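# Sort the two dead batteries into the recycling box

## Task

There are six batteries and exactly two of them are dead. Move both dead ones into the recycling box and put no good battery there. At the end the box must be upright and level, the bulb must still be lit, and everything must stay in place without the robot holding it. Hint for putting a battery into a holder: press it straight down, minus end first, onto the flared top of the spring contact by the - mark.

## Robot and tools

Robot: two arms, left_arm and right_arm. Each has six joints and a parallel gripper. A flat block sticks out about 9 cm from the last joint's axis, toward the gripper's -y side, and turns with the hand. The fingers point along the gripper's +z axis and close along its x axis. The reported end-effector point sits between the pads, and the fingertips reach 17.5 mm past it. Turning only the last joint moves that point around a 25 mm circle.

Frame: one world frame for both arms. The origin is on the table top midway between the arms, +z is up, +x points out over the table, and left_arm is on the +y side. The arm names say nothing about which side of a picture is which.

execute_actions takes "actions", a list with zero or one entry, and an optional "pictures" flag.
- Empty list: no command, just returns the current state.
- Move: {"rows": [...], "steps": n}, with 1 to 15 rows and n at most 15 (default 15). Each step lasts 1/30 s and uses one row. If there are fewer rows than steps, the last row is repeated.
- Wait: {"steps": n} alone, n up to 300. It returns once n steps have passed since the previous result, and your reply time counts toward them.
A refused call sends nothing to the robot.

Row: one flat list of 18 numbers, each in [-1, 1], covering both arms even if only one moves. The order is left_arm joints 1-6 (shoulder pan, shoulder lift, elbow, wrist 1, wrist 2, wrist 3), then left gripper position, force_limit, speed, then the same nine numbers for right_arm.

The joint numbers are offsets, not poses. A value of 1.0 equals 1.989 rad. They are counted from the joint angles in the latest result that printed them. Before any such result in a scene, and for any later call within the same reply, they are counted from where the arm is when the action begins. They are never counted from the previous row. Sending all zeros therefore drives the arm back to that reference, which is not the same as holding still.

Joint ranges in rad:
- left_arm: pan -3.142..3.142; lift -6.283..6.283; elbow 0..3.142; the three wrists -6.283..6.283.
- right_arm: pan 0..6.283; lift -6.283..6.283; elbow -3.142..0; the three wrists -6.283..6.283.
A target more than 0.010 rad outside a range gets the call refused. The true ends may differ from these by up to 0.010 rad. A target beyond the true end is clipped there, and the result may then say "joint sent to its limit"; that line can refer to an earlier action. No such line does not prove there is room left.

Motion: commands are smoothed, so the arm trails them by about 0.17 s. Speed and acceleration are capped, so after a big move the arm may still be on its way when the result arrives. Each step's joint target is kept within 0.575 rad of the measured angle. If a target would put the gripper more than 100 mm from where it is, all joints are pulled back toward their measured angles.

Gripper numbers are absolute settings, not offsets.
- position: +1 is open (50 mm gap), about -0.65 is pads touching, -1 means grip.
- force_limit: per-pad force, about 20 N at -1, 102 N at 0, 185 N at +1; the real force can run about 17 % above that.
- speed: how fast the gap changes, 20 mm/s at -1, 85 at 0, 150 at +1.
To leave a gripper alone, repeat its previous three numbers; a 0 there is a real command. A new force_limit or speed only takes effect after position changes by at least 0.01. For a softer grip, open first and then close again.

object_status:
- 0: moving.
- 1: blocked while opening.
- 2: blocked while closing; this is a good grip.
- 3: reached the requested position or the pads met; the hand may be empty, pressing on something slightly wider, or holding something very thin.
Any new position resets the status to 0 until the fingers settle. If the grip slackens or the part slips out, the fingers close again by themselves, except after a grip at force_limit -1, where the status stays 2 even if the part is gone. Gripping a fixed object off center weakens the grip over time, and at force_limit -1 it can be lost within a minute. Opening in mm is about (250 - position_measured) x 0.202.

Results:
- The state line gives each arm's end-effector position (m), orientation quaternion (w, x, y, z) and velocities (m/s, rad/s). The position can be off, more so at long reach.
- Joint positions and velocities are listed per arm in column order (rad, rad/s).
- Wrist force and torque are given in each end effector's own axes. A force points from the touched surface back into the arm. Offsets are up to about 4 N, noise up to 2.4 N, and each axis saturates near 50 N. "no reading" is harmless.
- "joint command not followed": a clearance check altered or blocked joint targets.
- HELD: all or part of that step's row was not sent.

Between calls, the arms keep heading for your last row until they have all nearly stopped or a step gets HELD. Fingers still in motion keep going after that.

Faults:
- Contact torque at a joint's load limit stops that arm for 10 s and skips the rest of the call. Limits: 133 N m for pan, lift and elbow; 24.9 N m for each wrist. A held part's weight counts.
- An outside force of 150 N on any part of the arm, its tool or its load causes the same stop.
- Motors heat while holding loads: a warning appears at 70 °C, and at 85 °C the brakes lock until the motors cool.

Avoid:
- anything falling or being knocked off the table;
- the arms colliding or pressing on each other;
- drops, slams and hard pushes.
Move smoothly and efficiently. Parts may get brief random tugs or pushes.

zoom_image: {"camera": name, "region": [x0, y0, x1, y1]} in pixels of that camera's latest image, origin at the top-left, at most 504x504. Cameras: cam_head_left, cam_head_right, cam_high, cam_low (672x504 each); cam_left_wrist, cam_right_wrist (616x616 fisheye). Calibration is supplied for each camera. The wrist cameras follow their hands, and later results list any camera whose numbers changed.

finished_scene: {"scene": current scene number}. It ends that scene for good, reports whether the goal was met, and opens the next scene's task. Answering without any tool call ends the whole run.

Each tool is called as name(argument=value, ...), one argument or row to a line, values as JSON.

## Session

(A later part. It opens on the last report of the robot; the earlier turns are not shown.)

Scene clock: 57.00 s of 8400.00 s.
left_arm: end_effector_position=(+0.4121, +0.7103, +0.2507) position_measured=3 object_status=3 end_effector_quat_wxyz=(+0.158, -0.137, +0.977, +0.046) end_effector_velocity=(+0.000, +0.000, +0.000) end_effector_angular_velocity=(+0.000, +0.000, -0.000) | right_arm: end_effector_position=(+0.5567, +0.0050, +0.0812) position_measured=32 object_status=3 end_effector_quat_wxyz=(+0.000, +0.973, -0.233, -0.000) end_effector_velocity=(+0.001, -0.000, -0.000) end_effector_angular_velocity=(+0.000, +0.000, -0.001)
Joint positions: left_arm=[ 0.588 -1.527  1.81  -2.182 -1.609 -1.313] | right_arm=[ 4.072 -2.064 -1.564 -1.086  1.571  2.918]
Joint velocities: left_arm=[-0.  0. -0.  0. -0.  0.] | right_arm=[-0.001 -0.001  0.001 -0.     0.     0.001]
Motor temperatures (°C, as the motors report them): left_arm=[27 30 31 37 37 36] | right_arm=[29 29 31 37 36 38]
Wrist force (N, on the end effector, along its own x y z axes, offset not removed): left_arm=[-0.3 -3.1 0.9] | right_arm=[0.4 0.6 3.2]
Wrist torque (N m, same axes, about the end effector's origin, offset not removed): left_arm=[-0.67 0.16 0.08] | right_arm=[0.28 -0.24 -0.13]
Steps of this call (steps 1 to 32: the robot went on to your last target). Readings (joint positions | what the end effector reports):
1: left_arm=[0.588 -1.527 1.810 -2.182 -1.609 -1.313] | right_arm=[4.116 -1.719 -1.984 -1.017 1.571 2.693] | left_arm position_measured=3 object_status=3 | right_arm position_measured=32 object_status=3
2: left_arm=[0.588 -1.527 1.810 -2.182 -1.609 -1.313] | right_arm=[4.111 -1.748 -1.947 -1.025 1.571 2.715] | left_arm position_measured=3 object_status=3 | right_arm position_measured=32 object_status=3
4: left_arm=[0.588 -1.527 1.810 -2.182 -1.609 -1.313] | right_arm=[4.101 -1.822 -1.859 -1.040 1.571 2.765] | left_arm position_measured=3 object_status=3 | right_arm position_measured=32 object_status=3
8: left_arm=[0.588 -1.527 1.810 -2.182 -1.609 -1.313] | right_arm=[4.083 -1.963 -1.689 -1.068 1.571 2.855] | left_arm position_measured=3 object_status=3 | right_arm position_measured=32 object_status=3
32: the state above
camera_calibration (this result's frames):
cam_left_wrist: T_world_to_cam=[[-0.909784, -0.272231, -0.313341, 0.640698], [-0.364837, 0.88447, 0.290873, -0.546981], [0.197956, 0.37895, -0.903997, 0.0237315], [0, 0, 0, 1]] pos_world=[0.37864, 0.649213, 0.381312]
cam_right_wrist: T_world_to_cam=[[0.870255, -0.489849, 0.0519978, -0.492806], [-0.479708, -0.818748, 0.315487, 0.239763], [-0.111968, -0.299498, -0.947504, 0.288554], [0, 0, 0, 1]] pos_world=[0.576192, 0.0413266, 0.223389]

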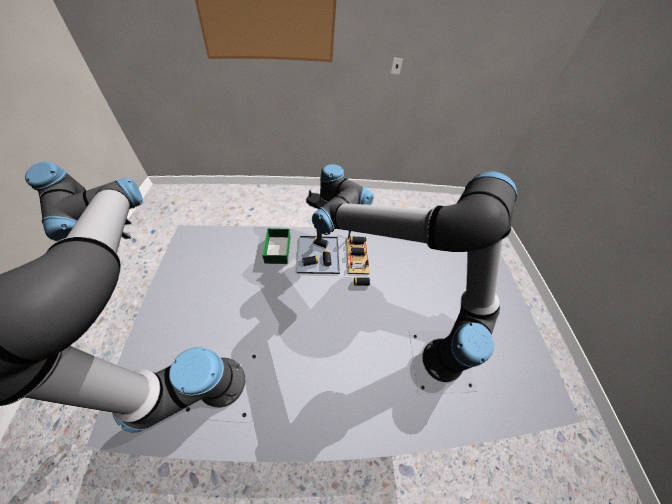

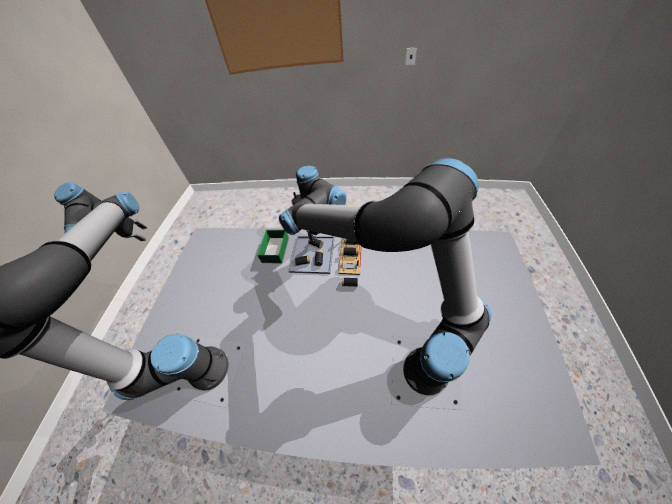

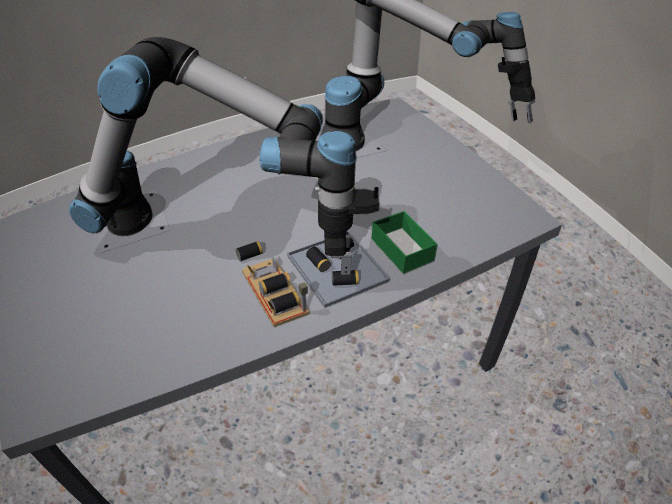

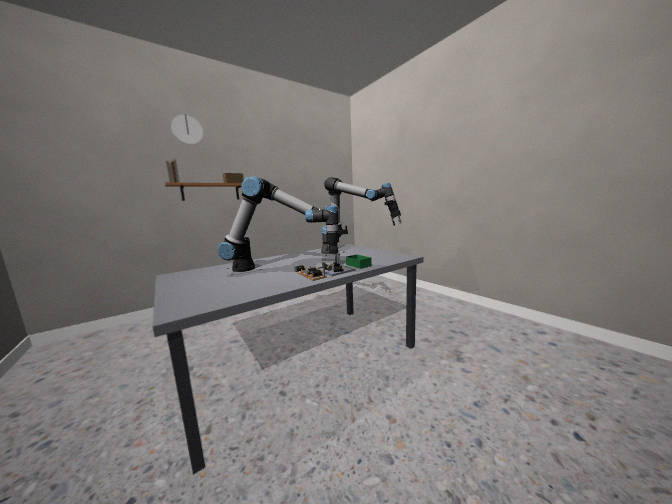

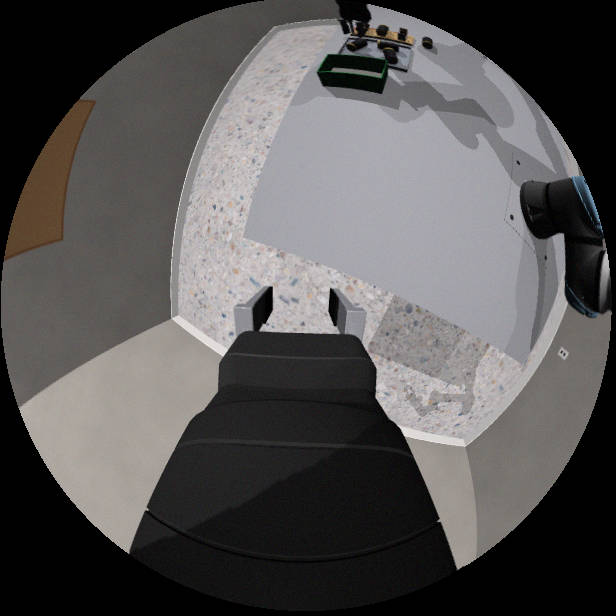

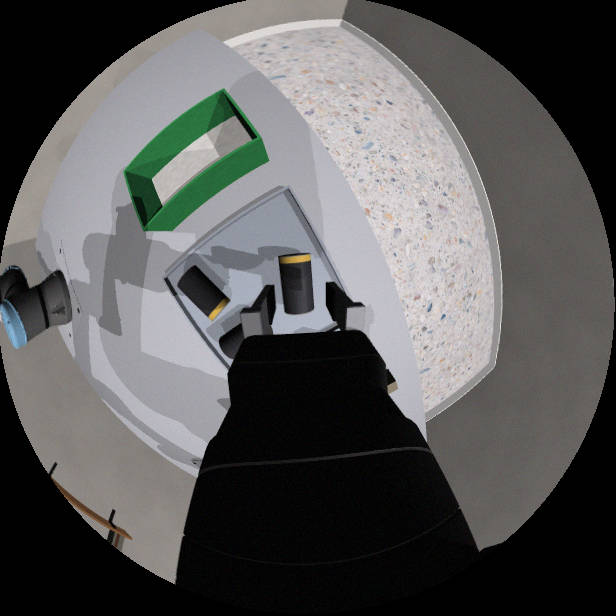

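execute_actions(
  actions=[
    {"rows":[[0,0,0,0,0,0,1,0,0,0.0026,0,0,0,0,-0.0125,0.8,0,-0.3],[0,0,0,0,0,0,1,0,0,0.0026,0,0,0,0,-0.0125,0.8,0,-0.3],[0,0,0,0,0,0,1,0,0,0.0026,0,0,0,0,-0.0125,0.8,0,-0.3],[0,0,0,0,0,0,1,0,0,0.0026,-0.0334,-0.0265,0.0602,0,-0.0125,0.8,0,-0.3]],"steps":15},
  ],
  pictures=false,
)

execute_actions(
  actions=[
    {"steps":13},
  ],
  pictures=false,
)

execute_actions(
  actions=[
    {"rows":[[0,0,0,0,0,0,1,0,0,0,0,0,0,0,0,-1,0,-0.3]],"steps":14},
  ],
  pictures=false,
)

execute_actions(
  actions=[
    {"rows":[[0,0,0,0,0,0,1,0,0,0,0.045,0.037,-0.082,0,0,-1,0,-0.3],[0,0,0,0,0,0,1,0,0,0,0.045,0.037,-0.082,0,0,-1,0,-0.3],[0,0,0,0,0,0,1,0,0,0,0.045,0.037,-0.082,0,0,-1,0,-0.3],[0,0,0,0,0,0,1,0,0,0,0.045,0.037,-0.082,0,0,-1,0,-0.3],[0,0,0,0,0,0,1,0,0,0,0.045,0.037,-0.082,0,0,-1,0,-0.3],[0,0,0,0,0,0,1,0,0,0,0.045,0.037,-0.082,0,0,-1,0,-0.3],[0,0,0,0,0,0,1,0,0,0,0.045,0.037,-0.082,0,0,-1,0,-0.3],[0,0,0,0,0,0,1,0,0,0,0.045,0.037,-0.082,0,0,-1,0,-0.3],[0,0,0,0,0,0,1,0,0,-0.0275,0.2423,-0.2435,0.0012,0,-0.2487,-1,0,-0.3]],"steps":15},
  ],
  pictures=false,
)

execute_actions(
  actions=[
    {"steps":30},
  ],
)

zoom_image(
  camera="cam_right_wrist",
  region=[220, 200, 460, 340],
)

Scene clock: 77.77 s of 8400.00 s.
left_arm: end_effector_position=(+0.4121, +0.7103, +0.2507) position_measured=3 object_status=3 end_effector_quat_wxyz=(+0.158, -0.137, +0.977, +0.046) end_effector_velocity=(+0.000, -0.000, -0.000) end_effector_angular_velocity=(-0.000, -0.000, -0.001) | right_arm: end_effector_position=(+0.5541, +0.0081, +0.0303) position_measured=32 object_status=3 end_effector_quat_wxyz=(+0.000, +0.976, -0.218, -0.000) end_effector_velocity=(+0.001, +0.001, -0.025) end_effector_angular_velocity=(+0.006, -0.005, +0.005)
Joint positions: left_arm=[ 0.588 -1.527  1.81  -2.182 -1.609 -1.313] | right_arm=[ 4.077 -2.126 -1.613 -0.974  1.571  2.894]
Joint velocities: left_arm=[-0.001  0.    -0.    -0.    -0.    -0.   ] | right_arm=[-0.    -0.033 -0.026  0.066 -0.    -0.005]
Motor temperatures (°C, as the motors report them): left_arm=[27 30 31 37 37 36] | right_arm=[29 29 31 37 36 38]
Wrist force (N, on the end effector, along its own x y z axes, offset not removed): left_arm=[-3.2 2.6 1.1] | right_arm=[0.1 0.1 2.1]
Wrist torque (N m, same axes, about the end effector's origin, offset not removed): left_arm=[0.16 0.64 0.20] | right_arm=[0.09 -0.18 -0.09]
Steps of this call (steps 1 to 15: the robot went on to your last target; steps 16 to 90: nothing new was sent; then 17.27 s passed at rest; steps 91 to 105: all 15 steps of this action). Readings (joint positions | what the end effector reports):
91: left_arm=[0.588 -1.527 1.810 -2.182 -1.609 -1.313] | right_arm=[4.072 -2.064 -1.563 -1.086 1.571 2.918] | left_arm position_measured=3 object_status=3 | right_arm position_measured=32 object_status=3
92: left_arm=[0.588 -1.527 1.810 -2.182 -1.609 -1.313] | right_arm=[4.072 -2.064 -1.563 -1.086 1.571 2.916] | left_arm position_measured=3 object_status=3 | right_arm position_measured=32 object_status=3
94: left_arm=[0.588 -1.527 1.810 -2.182 -1.609 -1.313] | right_arm=[4.074 -2.064 -1.563 -1.086 1.571 2.907] | left_arm position_measured=3 object_status=3 | right_arm position_measured=32 object_status=3
98: left_arm=[0.588 -1.527 1.810 -2.182 -1.609 -1.313] | right_arm=[4.076 -2.101 -1.594 -1.023 1.571 2.897] | left_arm position_measured=3 object_status=3 | right_arm position_measured=32 object_status=3
105: the state above

Scene clock: 78.20 s of 8400.00 s.
left_arm: end_effector_position=(+0.4121, +0.7103, +0.2507) position_measured=3 object_status=3 end_effector_quat_wxyz=(+0.158, -0.137, +0.977, +0.046) end_effector_velocity=(-0.000, -0.000, -0.001) end_effector_angular_velocity=(-0.000, +0.001, -0.001) | right_arm: end_effector_position=(+0.5541, +0.0083, +0.0273) position_measured=32 object_status=3 end_effector_quat_wxyz=(-0.000, +0.976, -0.218, -0.000) end_effector_velocity=(-0.001, +0.001, -0.001) end_effector_angular_velocity=(-0.001, +0.001, +0.001)
Joint positions: left_arm=[ 0.588 -1.527  1.81  -2.182 -1.609 -1.313] | right_arm=[ 4.077 -2.13  -1.616 -0.966  1.571  2.893]
Joint velocities: left_arm=[-0.     0.001  0.001 -0.     0.     0.001] | right_arm=[ 0.002 -0.002 -0.001  0.001  0.     0.   ]
Motor temperatures (°C, as the motors report them): left_arm=[27 30 31 37 37 36] | right_arm=[29 29 31 37 36 38]
Wrist force (N, on the end effector, along its own x y z axes, offset not removed): left_arm=[-1.1 -1.5 0.6] | right_arm=[-1.3 -0.3 2.1]
Wrist torque (N m, same axes, about the end effector's origin, offset not removed): left_arm=[-0.57 0.24 0.21] | right_arm=[0.06 0.11 -0.10]
Steps of this call (steps 1 to 13: the robot went on to your last target). Readings (joint positions | what the end effector reports):
1: left_arm=[0.588 -1.527 1.810 -2.182 -1.609 -1.313] | right_arm=[4.077 -2.127 -1.614 -0.972 1.571 2.894] | left_arm position_measured=3 object_status=3 | right_arm position_measured=32 object_status=3
2: left_arm=[0.588 -1.527 1.810 -2.182 -1.609 -1.313] | right_arm=[4.077 -2.128 -1.615 -0.970 1.571 2.893] | left_arm position_measured=3 object_status=3 | right_arm position_measured=32 object_status=3
4: left_arm=[0.588 -1.527 1.810 -2.182 -1.609 -1.313] | right_arm=[4.077 -2.129 -1.615 -0.969 1.571 2.893] | left_arm position_measured=3 object_status=3 | right_arm position_measured=32 object_status=3
8: left_arm=[0.588 -1.527 1.810 -2.182 -1.609 -1.313] | right_arm=[4.077 -2.130 -1.616 -0.967 1.571 2.893] | left_arm position_measured=3 object_status=3 | right_arm position_measured=32 object_status=3
13: the state above

Scene clock: 78.67 s of 8400.00 s.
left_arm: end_effector_position=(+0.4121, +0.7103, +0.2507) position_measured=3 object_status=3 end_effector_quat_wxyz=(+0.158, -0.137, +0.977, +0.046) end_effector_velocity=(-0.000, -0.000, +0.001) end_effector_angular_velocity=(+0.001, -0.001, +0.000) | right_arm: end_effector_position=(+0.5541, +0.0083, +0.0273) position_measured=94 object_status=2 end_effector_quat_wxyz=(-0.000, +0.976, -0.218, -0.000) end_effector_velocity=(+0.000, -0.001, -0.001) end_effector_angular_velocity=(-0.002, +0.002, -0.001)
Joint positions: left_arm=[ 0.588 -1.527  1.81  -2.182 -1.609 -1.313] | right_arm=[ 4.077 -2.13  -1.616 -0.966  1.571  2.893]
Joint velocities: left_arm=[-0.    -0.001  0.    -0.    -0.    -0.   ] | right_arm=[-0.001 -0.001 -0.    -0.001 -0.    -0.   ]
Motor temperatures (°C, as the motors report them): left_arm=[27 30 31 37 37 36] | right_arm=[29 29 31 37 36 38]
Wrist force (N, on the end effector, along its own x y z axes, offset not removed): left_arm=[-5.7 -1.2 0.4] | right_arm=[0.1 0.6 1.8]
Wrist torque (N m, same axes, about the end effector's origin, offset not removed): left_arm=[-0.48 1.18 0.22] | right_arm=[0.18 -0.25 -0.13]
Steps of this call (steps 1 to 14: all 14 steps of this action). Readings (joint positions | what the end effector reports):
1: left_arm=[0.588 -1.527 1.810 -2.182 -1.609 -1.313] | right_arm=[4.077 -2.130 -1.616 -0.966 1.571 2.893] | left_arm position_measured=3 object_status=3 | right_arm position_measured=36 object_status=0
2: left_arm=[0.588 -1.527 1.810 -2.182 -1.609 -1.313] | right_arm=[4.077 -2.130 -1.616 -0.966 1.571 2.893] | left_arm position_measured=3 object_status=3 | right_arm position_measured=47 object_status=0
4: left_arm=[0.588 -1.527 1.810 -2.182 -1.609 -1.313] | right_arm=[4.077 -2.130 -1.616 -0.966 1.571 2.893] | left_arm position_measured=3 object_status=3 | right_arm position_measured=68 object_status=0
8: left_arm=[0.588 -1.527 1.810 -2.182 -1.609 -1.313] | right_arm=[4.077 -2.130 -1.616 -0.966 1.571 2.893] | left_arm position_measured=3 object_status=3 | right_arm position_measured=94 object_status=0
14: the state above

Scene clock: 79.17 s of 8400.00 s.
left_arm: end_effector_position=(+0.4121, +0.7103, +0.2507) position_measured=3 object_status=3 end_effector_quat_wxyz=(+0.158, -0.137, +0.977, +0.046) end_effector_velocity=(-0.000, +0.000, -0.000) end_effector_angular_velocity=(+0.000, +0.001, -0.001) | right_arm: end_effector_position=(+0.5194, -0.0510, +0.1100) position_measured=94 object_status=2 end_effector_quat_wxyz=(-0.012, +0.990, -0.138, +0.007) end_effector_velocity=(-0.281, -0.393, -0.026) end_effector_angular_velocity=(-0.078, +0.026, +1.001)
Joint positions: left_arm=[ 0.588 -1.527  1.81  -2.182 -1.609 -1.313] | right_arm=[ 4.052 -1.889 -1.75  -1.046  1.571  2.706]
Joint velocities: left_arm=[ 0.001 -0.     0.     0.     0.     0.002] | right_arm=[-0.115  0.894 -1.284  0.313 -0.    -1.117]
Motor temperatures (°C, as the motors report them): left_arm=[27 30 31 37 37 36] | right_arm=[29 29 31 37 36 38]
Wrist force (N, on the end effector, along its own x y z axes, offset not removed): left_arm=[-3.8 -0.6 1.9] | right_arm=[-0.2 1.6 2.9]
Wrist torque (N m, same axes, about the end effector's origin, offset not removed): left_arm=[-0.31 0.75 0.22] | right_arm=[0.27 -0.16 -0.08]
Steps of this call (steps 1 to 15: all 15 steps of this action). Readings (joint positions | what the end effector reports):
1: left_arm=[0.588 -1.527 1.810 -2.182 -1.609 -1.313] | right_arm=[4.077 -2.130 -1.616 -0.966 1.571 2.893] | left_arm position_measured=3 object_status=3 | right_arm position_measured=94 object_status=2
2: left_arm=[0.588 -1.527 1.810 -2.182 -1.609 -1.313] | right_arm=[4.077 -2.125 -1.612 -0.972 1.571 2.893] | left_arm position_measured=3 object_status=3 | right_arm position_measured=94 object_status=2
4: left_arm=[0.588 -1.527 1.810 -2.182 -1.609 -1.313] | right_arm=[4.077 -2.094 -1.586 -1.020 1.571 2.893] | left_arm position_measured=3 object_status=3 | right_arm position_measured=94 object_status=2
8: left_arm=[0.588 -1.527 1.810 -2.182 -1.609 -1.313] | right_arm=[4.077 -2.057 -1.556 -1.094 1.571 2.893] | left_arm position_measured=3 object_status=3 | right_arm position_measured=94 object_status=2
15: the state above

Scene clock: 80.17 s of 8400.00 s.
left_arm: end_effector_position=(+0.4121, +0.7103, +0.2507) position_measured=3 object_status=3 end_effector_quat_wxyz=(+0.158, -0.137, +0.977, +0.046) end_effector_velocity=(-0.000, +0.000, +0.000) end_effector_angular_velocity=(+0.000, -0.000, -0.001) | right_arm: end_effector_position=(+0.4348, -0.1603, +0.0900) position_measured=94 object_status=2 end_effector_quat_wxyz=(-0.000, +1.000, +0.000, -0.000) end_effector_velocity=(-0.001, -0.000, -0.000) end_effector_angular_velocity=(-0.001, +0.001, +0.001)
Joint positions: left_arm=[ 0.588 -1.527  1.81  -2.182 -1.609 -1.313] | right_arm=[ 4.022 -1.648 -2.1   -0.964  1.571  2.399]
Joint velocities: left_arm=[ 0.    -0.     0.    -0.    -0.     0.001] | right_arm=[ 0.001  0.001 -0.001 -0.001  0.    -0.001]
Motor temperatures (°C, as the motors report them): left_arm=[27 30 31 37 37 36] | right_arm=[29 29 31 37 36 38]
Wrist force (N, on the end effector, along its own x y z axes, offset not removed): left_arm=[-4.5 1.5 -1.2] | right_arm=[0.1 0.1 3.8]
Wrist torque (N m, same axes, about the end effector's origin, offset not removed): left_arm=[-0.03 0.85 0.24] | right_arm=[0.10 -0.24 -0.09]
Steps of this call (steps 1 to 30: the robot went on to your last target). Readings (joint positions | what the end effector reports):
1: left_arm=[0.588 -1.527 1.810 -2.182 -1.609 -1.313] | right_arm=[4.048 -1.859 -1.793 -1.035 1.571 2.668] | left_arm position_measured=3 object_status=3 | right_arm position_measured=94 object_status=2
2: left_arm=[0.588 -1.527 1.810 -2.182 -1.609 -1.313] | right_arm=[4.044 -1.830 -1.835 -1.025 1.571 2.631] | left_arm position_measured=3 object_status=3 | right_arm position_measured=94 object_status=2
4: left_arm=[0.588 -1.527 1.810 -2.182 -1.609 -1.313] | right_arm=[4.037 -1.771 -1.917 -1.005 1.571 2.558] | left_arm position_measured=3 object_status=3 | right_arm position_measured=94 object_status=2
8: left_arm=[0.588 -1.527 1.810 -2.182 -1.609 -1.313] | right_arm=[4.027 -1.690 -2.039 -0.978 1.571 2.452] | left_arm position_measured=3 object_status=3 | right_arm position_measured=94 object_status=2
30: the state above
All arms were judged still, so your last target was given up. Only a new action makes them travel on or press farther. Fingers that are still opening or closing keep moving.
camera_calibration (this result's frames):
cam_left_wrist: T_world_to_cam=[[-0.909784, -0.272231, -0.313341, 0.640698], [-0.364837, 0.88447, 0.290874, -0.546981], [0.197956, 0.378951, -0.903997, 0.0237315], [0, 0, 0, 1]] pos_world=[0.37864, 0.649213, 0.381312]
cam_right_wrist: T_world_to_cam=[[0.997719, -0.0428207, 0.0521884, -0.451952], [-0.0571289, -0.947439, 0.314796, -0.161145], [0.0359655, -0.317059, -0.947724, 0.16654], [0, 0, 0, 1]] pos_world=[0.435725, -0.119225, 0.232148]

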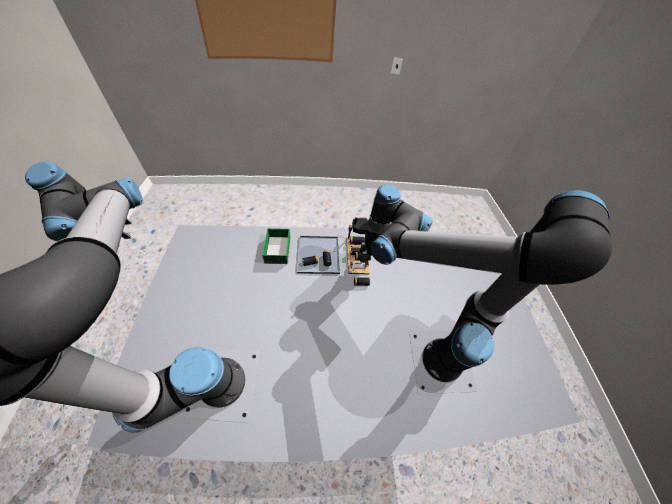

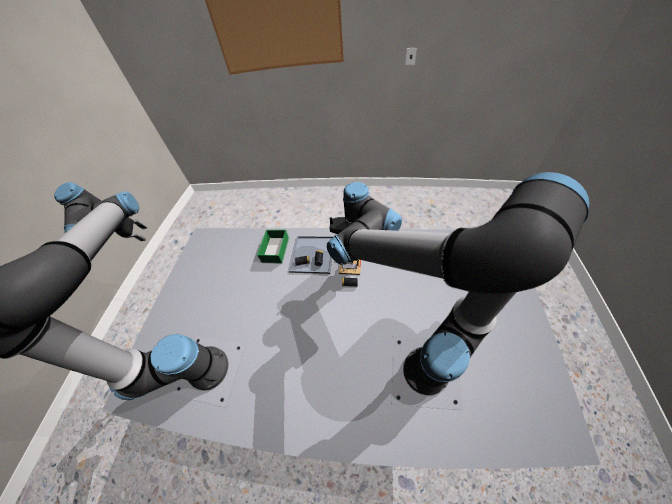

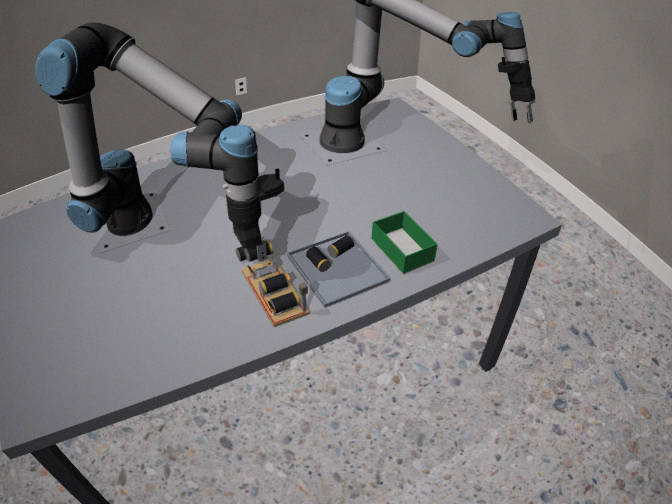

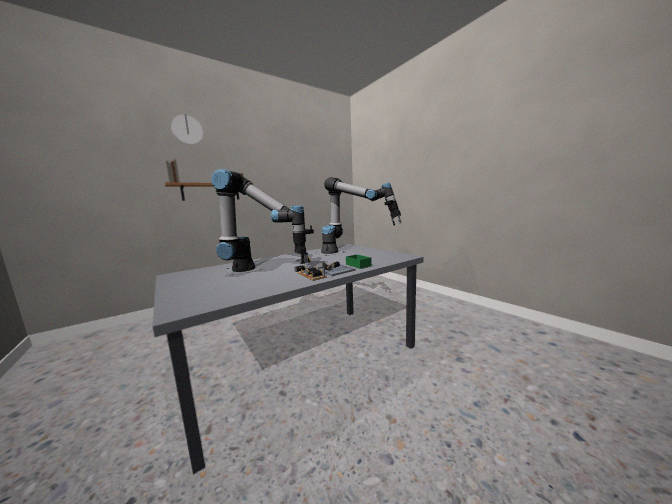

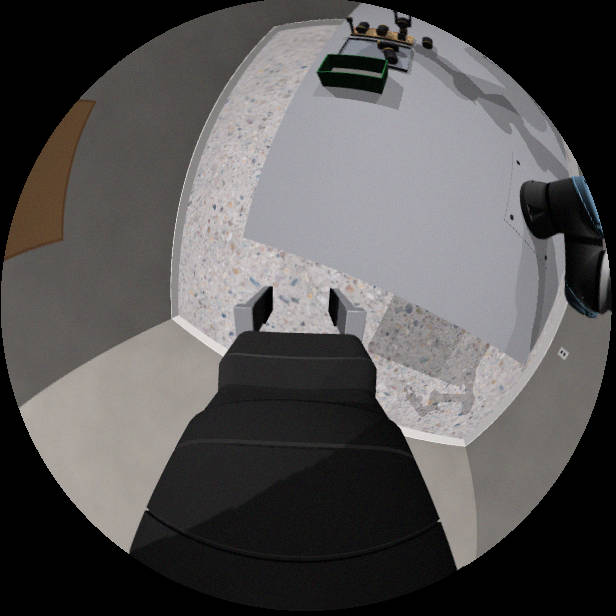

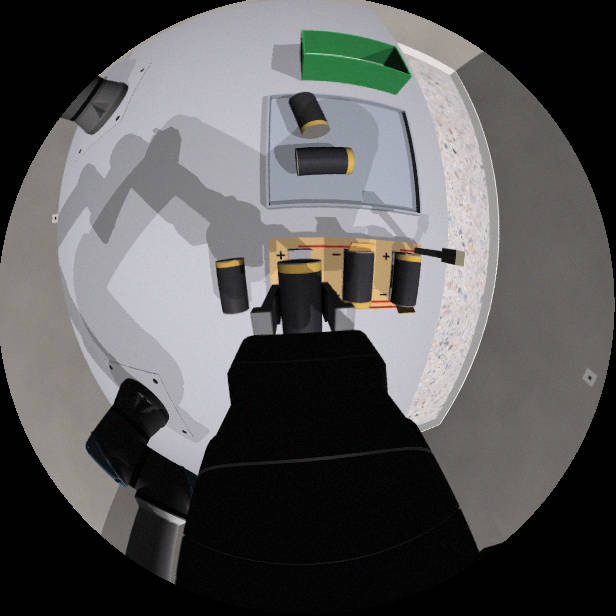

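Region (220, 200, 460, 340) of cam_right_wrist's 616x616 image, scaled by 2.100, with more detail than that image has; it fills the top 294 rows of this view, and the rest is white.

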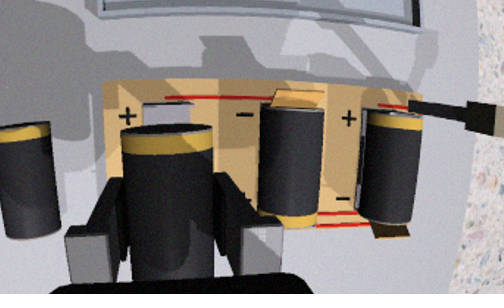

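execute_actions(
  actions=[
    {"rows":[[0,0,0,0,0,0,1,0,0,0,-0.0298,-0.0226,0.0524,0,0,-1,0,-0.3]],"steps":15},
  ],
  pictures=false,
)

execute_actions(
  actions=[
    {"steps":8},
  ],
  pictures=false,
)

execute_actions(
  actions=[
    {"rows":[[0,0,0,0,0,0,1,0,0,0,-0.004,-0.0024,0.0064,0,0,-1,0,-0.3],[0,0,0,0,0,0,1,0,0,0,-0.006,-0.0036,0.0096,0,0,-1,0,-0.3],[0,0,0,0,0,0,1,0,0,0,-0.008,-0.0048,0.0128,0,0,-1,0,-0.3],[0,0,0,0,0,0,1,0,0,0,-0.01,-0.006,0.016,0,0,-1,0,-0.3],[0,0,0,0,0,0,1,0,0,0,-0.012,-0.0071,0.0191,0,0,-1,0,-0.3],[0,0,0,0,0,0,1,0,0,0,-0.014,-0.0083,0.0223,0,0,-1,0,-0.3],[0,0,0,0,0,0,1,0,0,0,-0.016,-0.0094,0.0254,0,0,-1,0,-0.3],[0,0,0,0,0,0,1,0,0,0,-0.0175,-0.0103,0.0278,0,0,-1,0,-0.3]],"steps":15},
  ],
  pictures=false,
)

execute_actions(
  actions=[
    {"steps":10},
  ],
  pictures=false,
)

execute_actions(
  actions=[
    {"rows":[[0,0,0,0,0,0,1,0,0,0,-0.00095,-0.00056,0.00151,0,0,-1,0,-0.3]],"steps":15},
  ],
  pictures=false,
)

Scene clock: 90.53 s of 8400.00 s.
left_arm: end_effector_position=(+0.4121, +0.7103, +0.2507) position_measured=3 object_status=3 end_effector_quat_wxyz=(+0.158, -0.137, +0.977, +0.046) end_effector_velocity=(+0.000, +0.000, +0.000) end_effector_angular_velocity=(+0.000, -0.001, +0.001) | right_arm: end_effector_position=(+0.4348, -0.1604, +0.0558) position_measured=94 object_status=2 end_effector_quat_wxyz=(-0.000, +1.000, +0.000, -0.000) end_effector_velocity=(+0.000, +0.000, -0.007) end_effector_angular_velocity=(+0.002, -0.002, +0.000)
Joint positions: left_arm=[ 0.588 -1.527  1.81  -2.182 -1.609 -1.313] | right_arm=[ 4.022 -1.706 -2.144 -0.862  1.571  2.399]
Joint velocities: left_arm=[ 0.    -0.    -0.001  0.     0.    -0.001] | right_arm=[-0.    -0.012 -0.009  0.024 -0.    -0.   ]
Motor temperatures (°C, as the motors report them): left_arm=[27 30 31 37 37 36] | right_arm=[29 29 31 37 36 38]
Wrist force (N, on the end effector, along its own x y z axes, offset not removed): left_arm=[0.7 2.3 3.2] | right_arm=[-1.0 -1.2 1.1]
Wrist torque (N m, same axes, about the end effector's origin, offset not removed): left_arm=[0.20 0.03 0.25] | right_arm=[0.00 -0.04 -0.10]
Steps of this call (steps 1 to 90: nothing new was sent; then 6.87 s passed at rest; steps 91 to 105: all 15 steps of this action). Readings (joint positions | what the end effector reports):
91: left_arm=[0.588 -1.527 1.810 -2.182 -1.609 -1.313] | right_arm=[4.022 -1.648 -2.101 -0.964 1.571 2.399] | left_arm position_measured=3 object_status=3 | right_arm position_measured=94 object_status=2
92: left_arm=[0.588 -1.527 1.810 -2.182 -1.609 -1.313] | right_arm=[4.022 -1.653 -2.104 -0.958 1.571 2.399] | left_arm position_measured=3 object_status=3 | right_arm position_measured=94 object_status=2
94: left_arm=[0.588 -1.527 1.810 -2.182 -1.609 -1.313] | right_arm=[4.022 -1.674 -2.121 -0.923 1.571 2.399] | left_arm position_measured=3 object_status=3 | right_arm position_measured=94 object_status=2
98: left_arm=[0.588 -1.527 1.810 -2.182 -1.609 -1.313] | right_arm=[4.022 -1.697 -2.137 -0.880 1.571 2.399] | left_arm position_measured=3 object_status=3 | right_arm position_measured=94 object_status=2
105: the state above

Scene clock: 90.80 s of 8400.00 s.
left_arm: end_effector_position=(+0.4121, +0.7103, +0.2507) position_measured=3 object_status=3 end_effector_quat_wxyz=(+0.158, -0.137, +0.977, +0.046) end_effector_velocity=(+0.000, -0.000, -0.000) end_effector_angular_velocity=(-0.000, +0.000, -0.001) | right_arm: end_effector_position=(+0.4349, -0.1603, +0.0551) position_measured=94 object_status=2 end_effector_quat_wxyz=(-0.000, +1.000, +0.000, -0.000) end_effector_velocity=(-0.000, +0.000, -0.001) end_effector_angular_velocity=(+0.001, -0.000, -0.000)
Joint positions: left_arm=[ 0.588 -1.527  1.81  -2.182 -1.609 -1.313] | right_arm=[ 4.022 -1.707 -2.145 -0.86   1.571  2.399]
Joint velocities: left_arm=[-0.     0.001 -0.     0.    -0.     0.   ] | right_arm=[ 0.001 -0.001 -0.001  0.003  0.     0.001]
Motor temperatures (°C, as the motors report them): left_arm=[27 30 31 37 37 36] | right_arm=[29 29 31 37 36 38]
Wrist force (N, on the end effector, along its own x y z axes, offset not removed): left_arm=[-0.2 -2.6 0.8] | right_arm=[0.4 -0.9 2.4]
Wrist torque (N m, same axes, about the end effector's origin, offset not removed): left_arm=[-0.63 0.25 -0.02] | right_arm=[0.13 -0.32 -0.15]
Steps of this call (steps 1 to 8: the robot went on to your last target). Readings (joint positions | what the end effector reports):
1: left_arm=[0.588 -1.527 1.810 -2.182 -1.609 -1.313] | right_arm=[4.022 -1.706 -2.144 -0.862 1.571 2.399] | left_arm position_measured=3 object_status=3 | right_arm position_measured=94 object_status=2
2: left_arm=[0.588 -1.527 1.810 -2.182 -1.609 -1.313] | right_arm=[4.022 -1.707 -2.145 -0.861 1.571 2.399] | left_arm position_measured=3 object_status=3 | right_arm position_measured=94 object_status=2
4: left_arm=[0.588 -1.527 1.810 -2.182 -1.609 -1.313] | right_arm=[4.022 -1.707 -2.145 -0.861 1.571 2.399] | left_arm position_measured=3 object_status=3 | right_arm position_measured=94 object_status=2
8: the state above

Scene clock: 91.30 s of 8400.00 s.
left_arm: end_effector_position=(+0.4121, +0.7103, +0.2507) position_measured=3 object_status=3 end_effector_quat_wxyz=(+0.158, -0.137, +0.977, +0.046) end_effector_velocity=(+0.000, -0.000, -0.001) end_effector_angular_velocity=(-0.001, +0.001, +0.000) | right_arm: end_effector_position=(+0.4349, -0.1603, +0.0380) position_measured=94 object_status=2 end_effector_quat_wxyz=(-0.000, +1.000, +0.000, -0.000) end_effector_velocity=(+0.000, +0.000, -0.010) end_effector_angular_velocity=(+0.001, -0.001, +0.001)
Joint positions: left_arm=[ 0.588 -1.527  1.81  -2.182 -1.609 -1.313] | right_arm=[ 4.022 -1.74  -2.164 -0.808  1.571  2.399]
Joint velocities: left_arm=[-0.001  0.     0.001  0.    -0.    -0.001] | right_arm=[ 0.    -0.02  -0.011  0.033  0.    -0.   ]
Motor temperatures (°C, as the motors report them): left_arm=[27 30 31 37 37 36] | right_arm=[29 29 31 37 36 38]
Wrist force (N, on the end effector, along its own x y z axes, offset not removed): left_arm=[-3.3 -0.8 1.7] | right_arm=[-0.9 -0.6 3.5]
Wrist torque (N m, same axes, about the end effector's origin, offset not removed): left_arm=[-0.40 0.70 0.23] | right_arm=[0.17 -0.01 -0.14]
Steps of this call (steps 1 to 15: all 15 steps of this action). Readings (joint positions | what the end effector reports):
1: left_arm=[0.588 -1.527 1.810 -2.182 -1.609 -1.313] | right_arm=[4.022 -1.707 -2.145 -0.860 1.571 2.399] | left_arm position_measured=3 object_status=3 | right_arm position_measured=94 object_status=2
2: left_arm=[0.588 -1.527 1.810 -2.182 -1.609 -1.313] | right_arm=[4.022 -1.708 -2.146 -0.858 1.571 2.399] | left_arm position_measured=3 object_status=3 | right_arm position_measured=94 object_status=2
4: left_arm=[0.588 -1.527 1.810 -2.182 -1.609 -1.313] | right_arm=[4.022 -1.713 -2.149 -0.851 1.571 2.399] | left_arm position_measured=3 object_status=3 | right_arm position_measured=94 object_status=2
8: left_arm=[0.588 -1.527 1.810 -2.182 -1.609 -1.313] | right_arm=[4.022 -1.726 -2.156 -0.830 1.571 2.399] | left_arm position_measured=3 object_status=3 | right_arm position_measured=94 object_status=2
15: the state above

Scene clock: 91.63 s of 8400.00 s.
left_arm: end_effector_position=(+0.4121, +0.7103, +0.2507) position_measured=3 object_status=3 end_effector_quat_wxyz=(+0.158, -0.137, +0.977, +0.046) end_effector_velocity=(+0.000, -0.000, +0.000) end_effector_angular_velocity=(+0.000, -0.000, -0.001) | right_arm: end_effector_position=(+0.4349, -0.1603, +0.0368) position_measured=94 object_status=2 end_effector_quat_wxyz=(-0.000, +1.000, +0.000, -0.000) end_effector_velocity=(+0.000, -0.001, -0.000) end_effector_angular_velocity=(-0.000, +0.000, -0.001)
Joint positions: left_arm=[ 0.588 -1.527  1.81  -2.182 -1.609 -1.313] | right_arm=[ 4.022 -1.742 -2.166 -0.805  1.571  2.399]
Joint velocities: left_arm=[-0. -0. -0. -0. -0.  0.] | right_arm=[-0.001 -0.    -0.001  0.    -0.     0.   ]
Motor temperatures (°C, as the motors report them): left_arm=[27 30 31 37 37 36] | right_arm=[29 29 31 37 36 38]
Wrist force (N, on the end effector, along its own x y z axes, offset not removed): left_arm=[-0.9 1.4 0.6] | right_arm=[0.5 -0.6 0.7]
Wrist torque (N m, same axes, about the end effector's origin, offset not removed): left_arm=[-0.03 0.26 0.23] | right_arm=[0.08 -0.31 -0.12]
Steps of this call (steps 1 to 10: the robot went on to your last target). Readings (joint positions | what the end effector reports):
1: left_arm=[0.588 -1.527 1.810 -2.182 -1.609 -1.313] | right_arm=[4.022 -1.740 -2.165 -0.807 1.571 2.399] | left_arm position_measured=3 object_status=3 | right_arm position_measured=94 object_status=2
2: left_arm=[0.588 -1.527 1.810 -2.182 -1.609 -1.313] | right_arm=[4.022 -1.741 -2.165 -0.807 1.571 2.399] | left_arm position_measured=3 object_status=3 | right_arm position_measured=94 object_status=2
4: left_arm=[0.588 -1.527 1.810 -2.182 -1.609 -1.313] | right_arm=[4.022 -1.741 -2.165 -0.806 1.571 2.399] | left_arm position_measured=3 object_status=3 | right_arm position_measured=94 object_status=2
8: left_arm=[0.588 -1.527 1.810 -2.182 -1.609 -1.313] | right_arm=[4.022 -1.742 -2.165 -0.805 1.571 2.399] | left_arm position_measured=3 object_status=3 | right_arm position_measured=94 object_status=2
10: the state above

Scene clock: 92.13 s of 8400.00 s.
left_arm: end_effector_position=(+0.4121, +0.7103, +0.2507) position_measured=3 object_status=3 end_effector_quat_wxyz=(+0.158, -0.137, +0.977, +0.046) end_effector_velocity=(+0.000, -0.000, +0.000) end_effector_angular_velocity=(-0.000, -0.000, +0.001) | right_arm: end_effector_position=(+0.4349, -0.1603, +0.0359) position_measured=94 object_status=2 end_effector_quat_wxyz=(-0.000, +1.000, +0.000, -0.000) end_effector_velocity=(+0.000, -0.000, +0.000) end_effector_angular_velocity=(+0.001, -0.001, -0.001)
Joint positions: left_arm=[ 0.588 -1.527  1.81  -2.182 -1.609 -1.313] | right_arm=[ 4.022 -1.744 -2.167 -0.802  1.571  2.399]
Joint velocities: left_arm=[-0.     0.    -0.    -0.    -0.    -0.001] | right_arm=[-0.001  0.    -0.     0.001 -0.     0.   ]
Motor temperatures (°C, as the motors report them): left_arm=[27 30 31 37 37 36] | right_arm=[29 29 31 37 36 38]
Wrist force (N, on the end effector, along its own x y z axes, offset not removed): left_arm=[-1.7 2.0 1.6] | right_arm=[-0.1 -1.1 0.8]
Wrist torque (N m, same axes, about the end effector's origin, offset not removed): left_arm=[0.13 0.56 0.20] | right_arm=[0.18 -0.10 -0.13]
Steps of this call (steps 1 to 15: all 15 steps of this action). Readings (joint positions | what the end effector reports):
1: left_arm=[0.588 -1.527 1.810 -2.182 -1.609 -1.313] | right_arm=[4.022 -1.742 -2.166 -0.805 1.571 2.399] | left_arm position_measured=3 object_status=3 | right_arm position_measured=94 object_status=2
2: left_arm=[0.588 -1.527 1.810 -2.182 -1.609 -1.313] | right_arm=[4.022 -1.742 -2.166 -0.804 1.571 2.399] | left_arm position_measured=3 object_status=3 | right_arm position_measured=94 object_status=2
4: left_arm=[0.588 -1.527 1.810 -2.182 -1.609 -1.313] | right_arm=[4.022 -1.743 -2.166 -0.803 1.571 2.399] | left_arm position_measured=3 object_status=3 | right_arm position_measured=94 object_status=2
8: left_arm=[0.588 -1.527 1.810 -2.182 -1.609 -1.313] | right_arm=[4.022 -1.744 -2.166 -0.802 1.571 2.399] | left_arm position_measured=3 object_status=3 | right_arm position_measured=94 object_status=2
15: the state above

execute_actions(
  actions=[
    {"rows":[[0,0,0,0,0,0,1,0,0,0,-0.0003,-0.0002,0.0005,0,0,-1,0,-0.3],[0,0,0,0,0,0,1,0,0,0,-0.0003,-0.0002,0.0005,0,0,-1,0,-0.3],[0,0,0,0,0,0,1,0,0,0,-0.0003,-0.0002,0.0005,0,0,-1,0,-0.3],[0,0,0,0,0,0,1,0,0,0,-0.0003,-0.0002,0.0005,0,0,-1,0,-0.3],[0,0,0,0,0,0,1,0,0,0,-0.0003,-0.0002,0.0005,0,0,-1,0,-0.3],[0,0,0,0,0,0,1,0,0,0,-0.0003,-0.0002,0.0005,0,0,0.8,0,-0.3]],"steps":15},
  ],
  pictures=false,
)

execute_actions(
  actions=[
    {"steps":15},
  ],
)

Scene clock: 99.43 s of 8400.00 s.
left_arm: end_effector_position=(+0.4121, +0.7103, +0.2507) position_measured=3 object_status=3 end_effector_quat_wxyz=(+0.158, -0.137, +0.977, +0.046) end_effector_velocity=(-0.000, +0.000, +0.001) end_effector_angular_velocity=(+0.002, -0.001, -0.001) | right_arm: end_effector_position=(+0.4348, -0.1604, +0.0356) position_measured=32 object_status=0 end_effector_quat_wxyz=(-0.000, +1.000, +0.000, -0.000) end_effector_velocity=(+0.000, -0.000, -0.000) end_effector_angular_velocity=(-0.001, +0.000, -0.001)
Joint positions: left_arm=[ 0.588 -1.527  1.81  -2.182 -1.609 -1.313] | right_arm=[ 4.022 -1.744 -2.167 -0.801  1.571  2.399]
Joint velocities: left_arm=[ 0.    -0.002 -0.     0.     0.     0.002] | right_arm=[-0.    -0.001 -0.     0.    -0.     0.   ]
Motor temperatures (°C, as the motors report them): left_arm=[27 30 31 37 37 36] | right_arm=[29 29 31 37 36 38]
Wrist force (N, on the end effector, along its own x y z axes, offset not removed): left_arm=[-3.4 1.1 1.6] | right_arm=[-1.1 -0.1 1.4]
Wrist torque (N m, same axes, about the end effector's origin, offset not removed): left_arm=[-0.05 0.83 0.30] | right_arm=[0.09 0.02 -0.17]
Steps of this call (steps 1 to 15: the robot went on to your last target; steps 16 to 90: nothing new was sent; then 3.80 s passed at rest; steps 91 to 105: all 15 steps of this action). Readings (joint positions | what the end effector reports):
91: left_arm=[0.588 -1.527 1.810 -2.182 -1.609 -1.313] | right_arm=[4.022 -1.744 -2.167 -0.802 1.571 2.399] | left_arm position_measured=3 object_status=3 | right_arm position_measured=94 object_status=2
92: left_arm=[0.588 -1.527 1.810 -2.182 -1.609 -1.313] | right_arm=[4.022 -1.744 -2.167 -0.802 1.571 2.399] | left_arm position_measured=3 object_status=3 | right_arm position_measured=94 object_status=2
94: left_arm=[0.588 -1.527 1.810 -2.182 -1.609 -1.313] | right_arm=[4.022 -1.744 -2.167 -0.801 1.571 2.399] | left_arm position_measured=3 object_status=3 | right_arm position_measured=94 object_status=2
98: left_arm=[0.588 -1.527 1.810 -2.182 -1.609 -1.313] | right_arm=[4.022 -1.744 -2.167 -0.801 1.571 2.399] | left_arm position_measured=3 object_status=3 | right_arm position_measured=69 object_status=0
105: the state above

Scene clock: 99.93 s of 8400.00 s.
left_arm: end_effector_position=(+0.4121, +0.7103, +0.2507) position_measured=3 object_status=3 end_effector_quat_wxyz=(+0.158, -0.137, +0.977, +0.046) end_effector_velocity=(-0.000, +0.000, -0.001) end_effector_angular_velocity=(-0.000, +0.001, -0.000) | right_arm: end_effector_position=(+0.4348, -0.1604, +0.0356) position_measured=32 object_status=3 end_effector_quat_wxyz=(-0.000, +1.000, +0.000, -0.000) end_effector_velocity=(+0.000, +0.000, +0.000) end_effector_angular_velocity=(+0.002, -0.001, +0.000)
Joint positions: left_arm=[ 0.588 -1.527  1.81  -2.182 -1.609 -1.313] | right_arm=[ 4.022 -1.744 -2.167 -0.801  1.571  2.399]
Joint velocities: left_arm=[ 0.001  0.001 -0.    -0.    -0.     0.001] | right_arm=[ 0.     0.001  0.     0.001  0.    -0.   ]
Motor temperatures (°C, as the motors report them): left_arm=[27 30 31 37 37 36] | right_arm=[29 29 31 37 36 38]
Wrist force (N, on the end effector, along its own x y z axes, offset not removed): left_arm=[-1.8 -3.0 0.9] | right_arm=[-1.0 -0.3 1.6]
Wrist torque (N m, same axes, about the end effector's origin, offset not removed): left_arm=[-0.63 0.54 0.13] | right_arm=[0.04 -0.05 -0.06]
Steps of this call (steps 1 to 15: the robot went on to your last target). Readings (joint positions | what the end effector reports):
1: left_arm=[0.588 -1.527 1.810 -2.182 -1.609 -1.313] | right_arm=[4.022 -1.744 -2.167 -0.801 1.571 2.399] | left_arm position_measured=3 object_status=3 | right_arm position_measured=32 object_status=0
2: left_arm=[0.588 -1.527 1.810 -2.182 -1.609 -1.313] | right_arm=[4.022 -1.744 -2.167 -0.801 1.571 2.399] | left_arm position_measured=3 object_status=3 | right_arm position_measured=32 object_status=0
4: left_arm=[0.588 -1.527 1.810 -2.182 -1.609 -1.313] | right_arm=[4.022 -1.744 -2.167 -0.801 1.571 2.399] | left_arm position_measured=3 object_status=3 | right_arm position_measured=32 object_status=3
8: left_arm=[0.588 -1.527 1.810 -2.182 -1.609 -1.313] | right_arm=[4.022 -1.744 -2.167 -0.801 1.571 2.399] | left_arm position_measured=3 object_status=3 | right_arm position_measured=32 object_status=3
15: the state above
All arms were judged still, so your last target was given up. Only a new action makes them travel on or press farther. Fingers that are still opening or closing keep moving.
camera_calibration (this result's frames):
cam_left_wrist: T_world_to_cam=[[-0.909784, -0.272231, -0.313341, 0.640698], [-0.364837, 0.88447, 0.290873, -0.546981], [0.197956, 0.37895, -0.903997, 0.0237316], [0, 0, 0, 1]] pos_world=[0.37864, 0.649213, 0.381312]
cam_right_wrist: T_world_to_cam=[[0.997719, -0.0428235, 0.0521889, -0.449124], [-0.0571317, -0.947439, 0.314795, -0.144021], [0.0359651, -0.317058, -0.947724, 0.11497], [0, 0, 0, 1]] pos_world=[0.435736, -0.119232, 0.177736]

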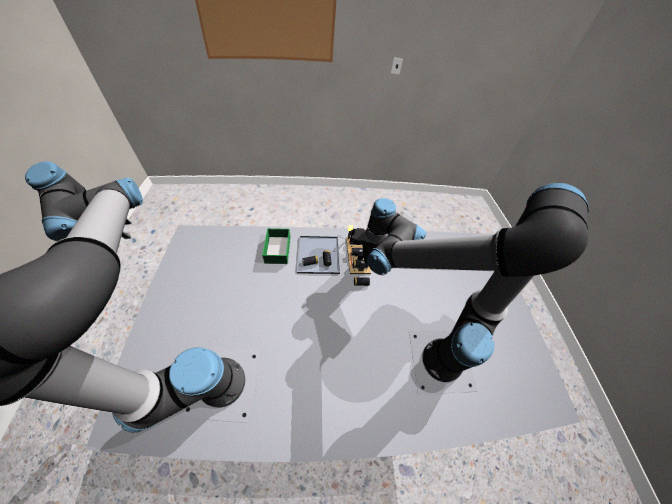

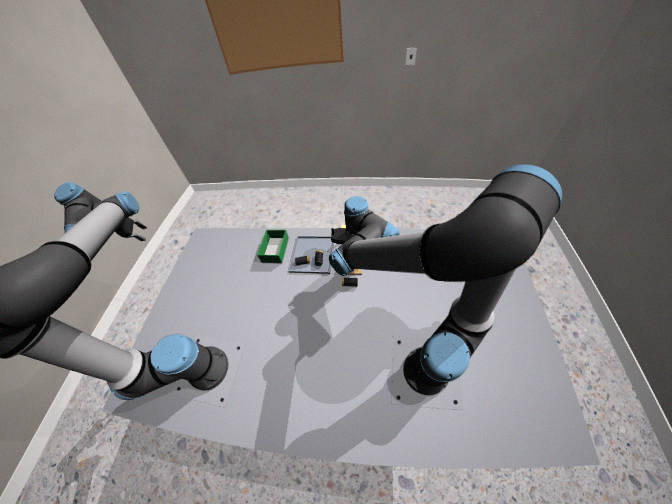

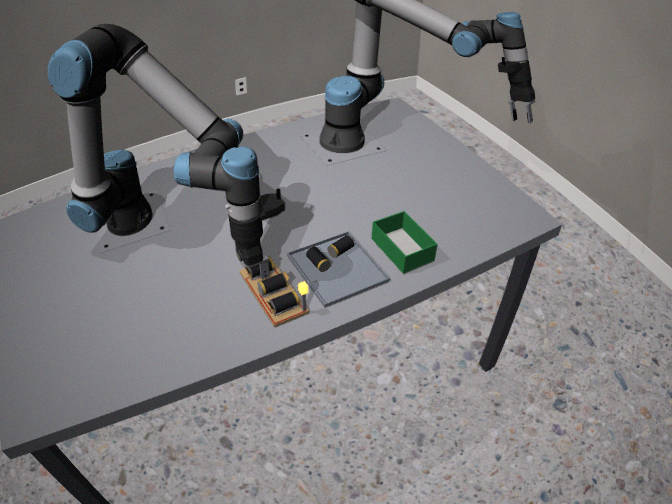

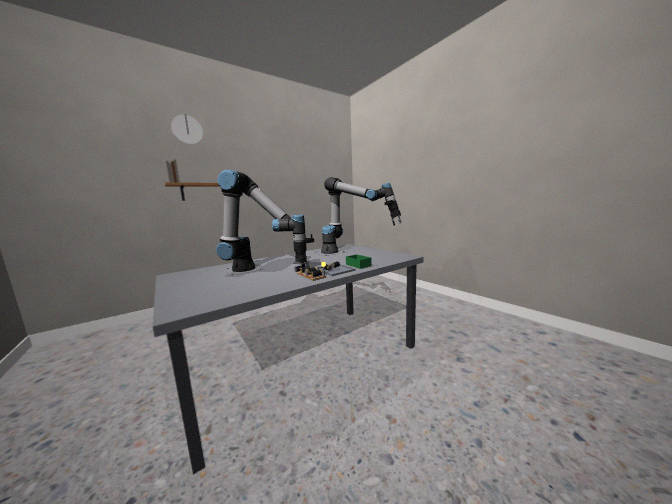

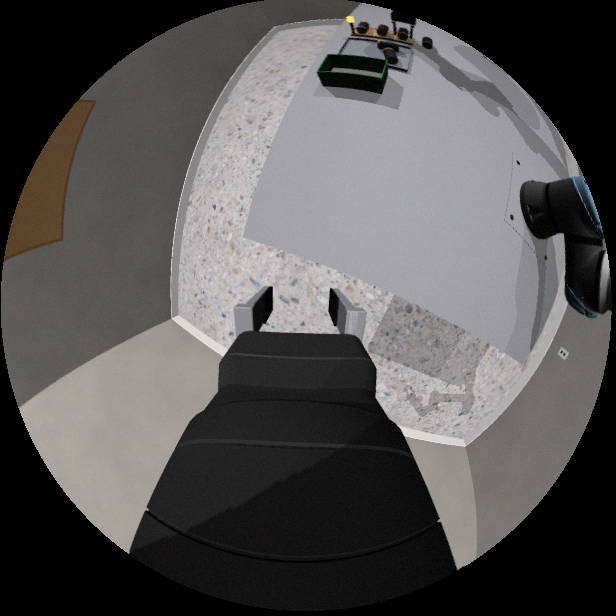

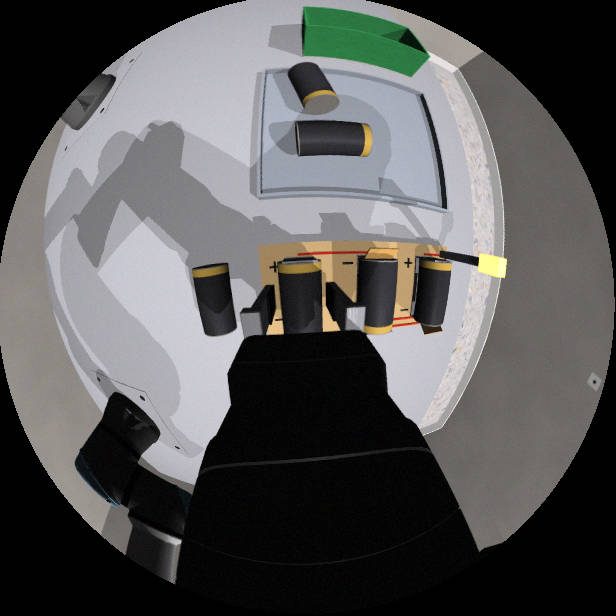

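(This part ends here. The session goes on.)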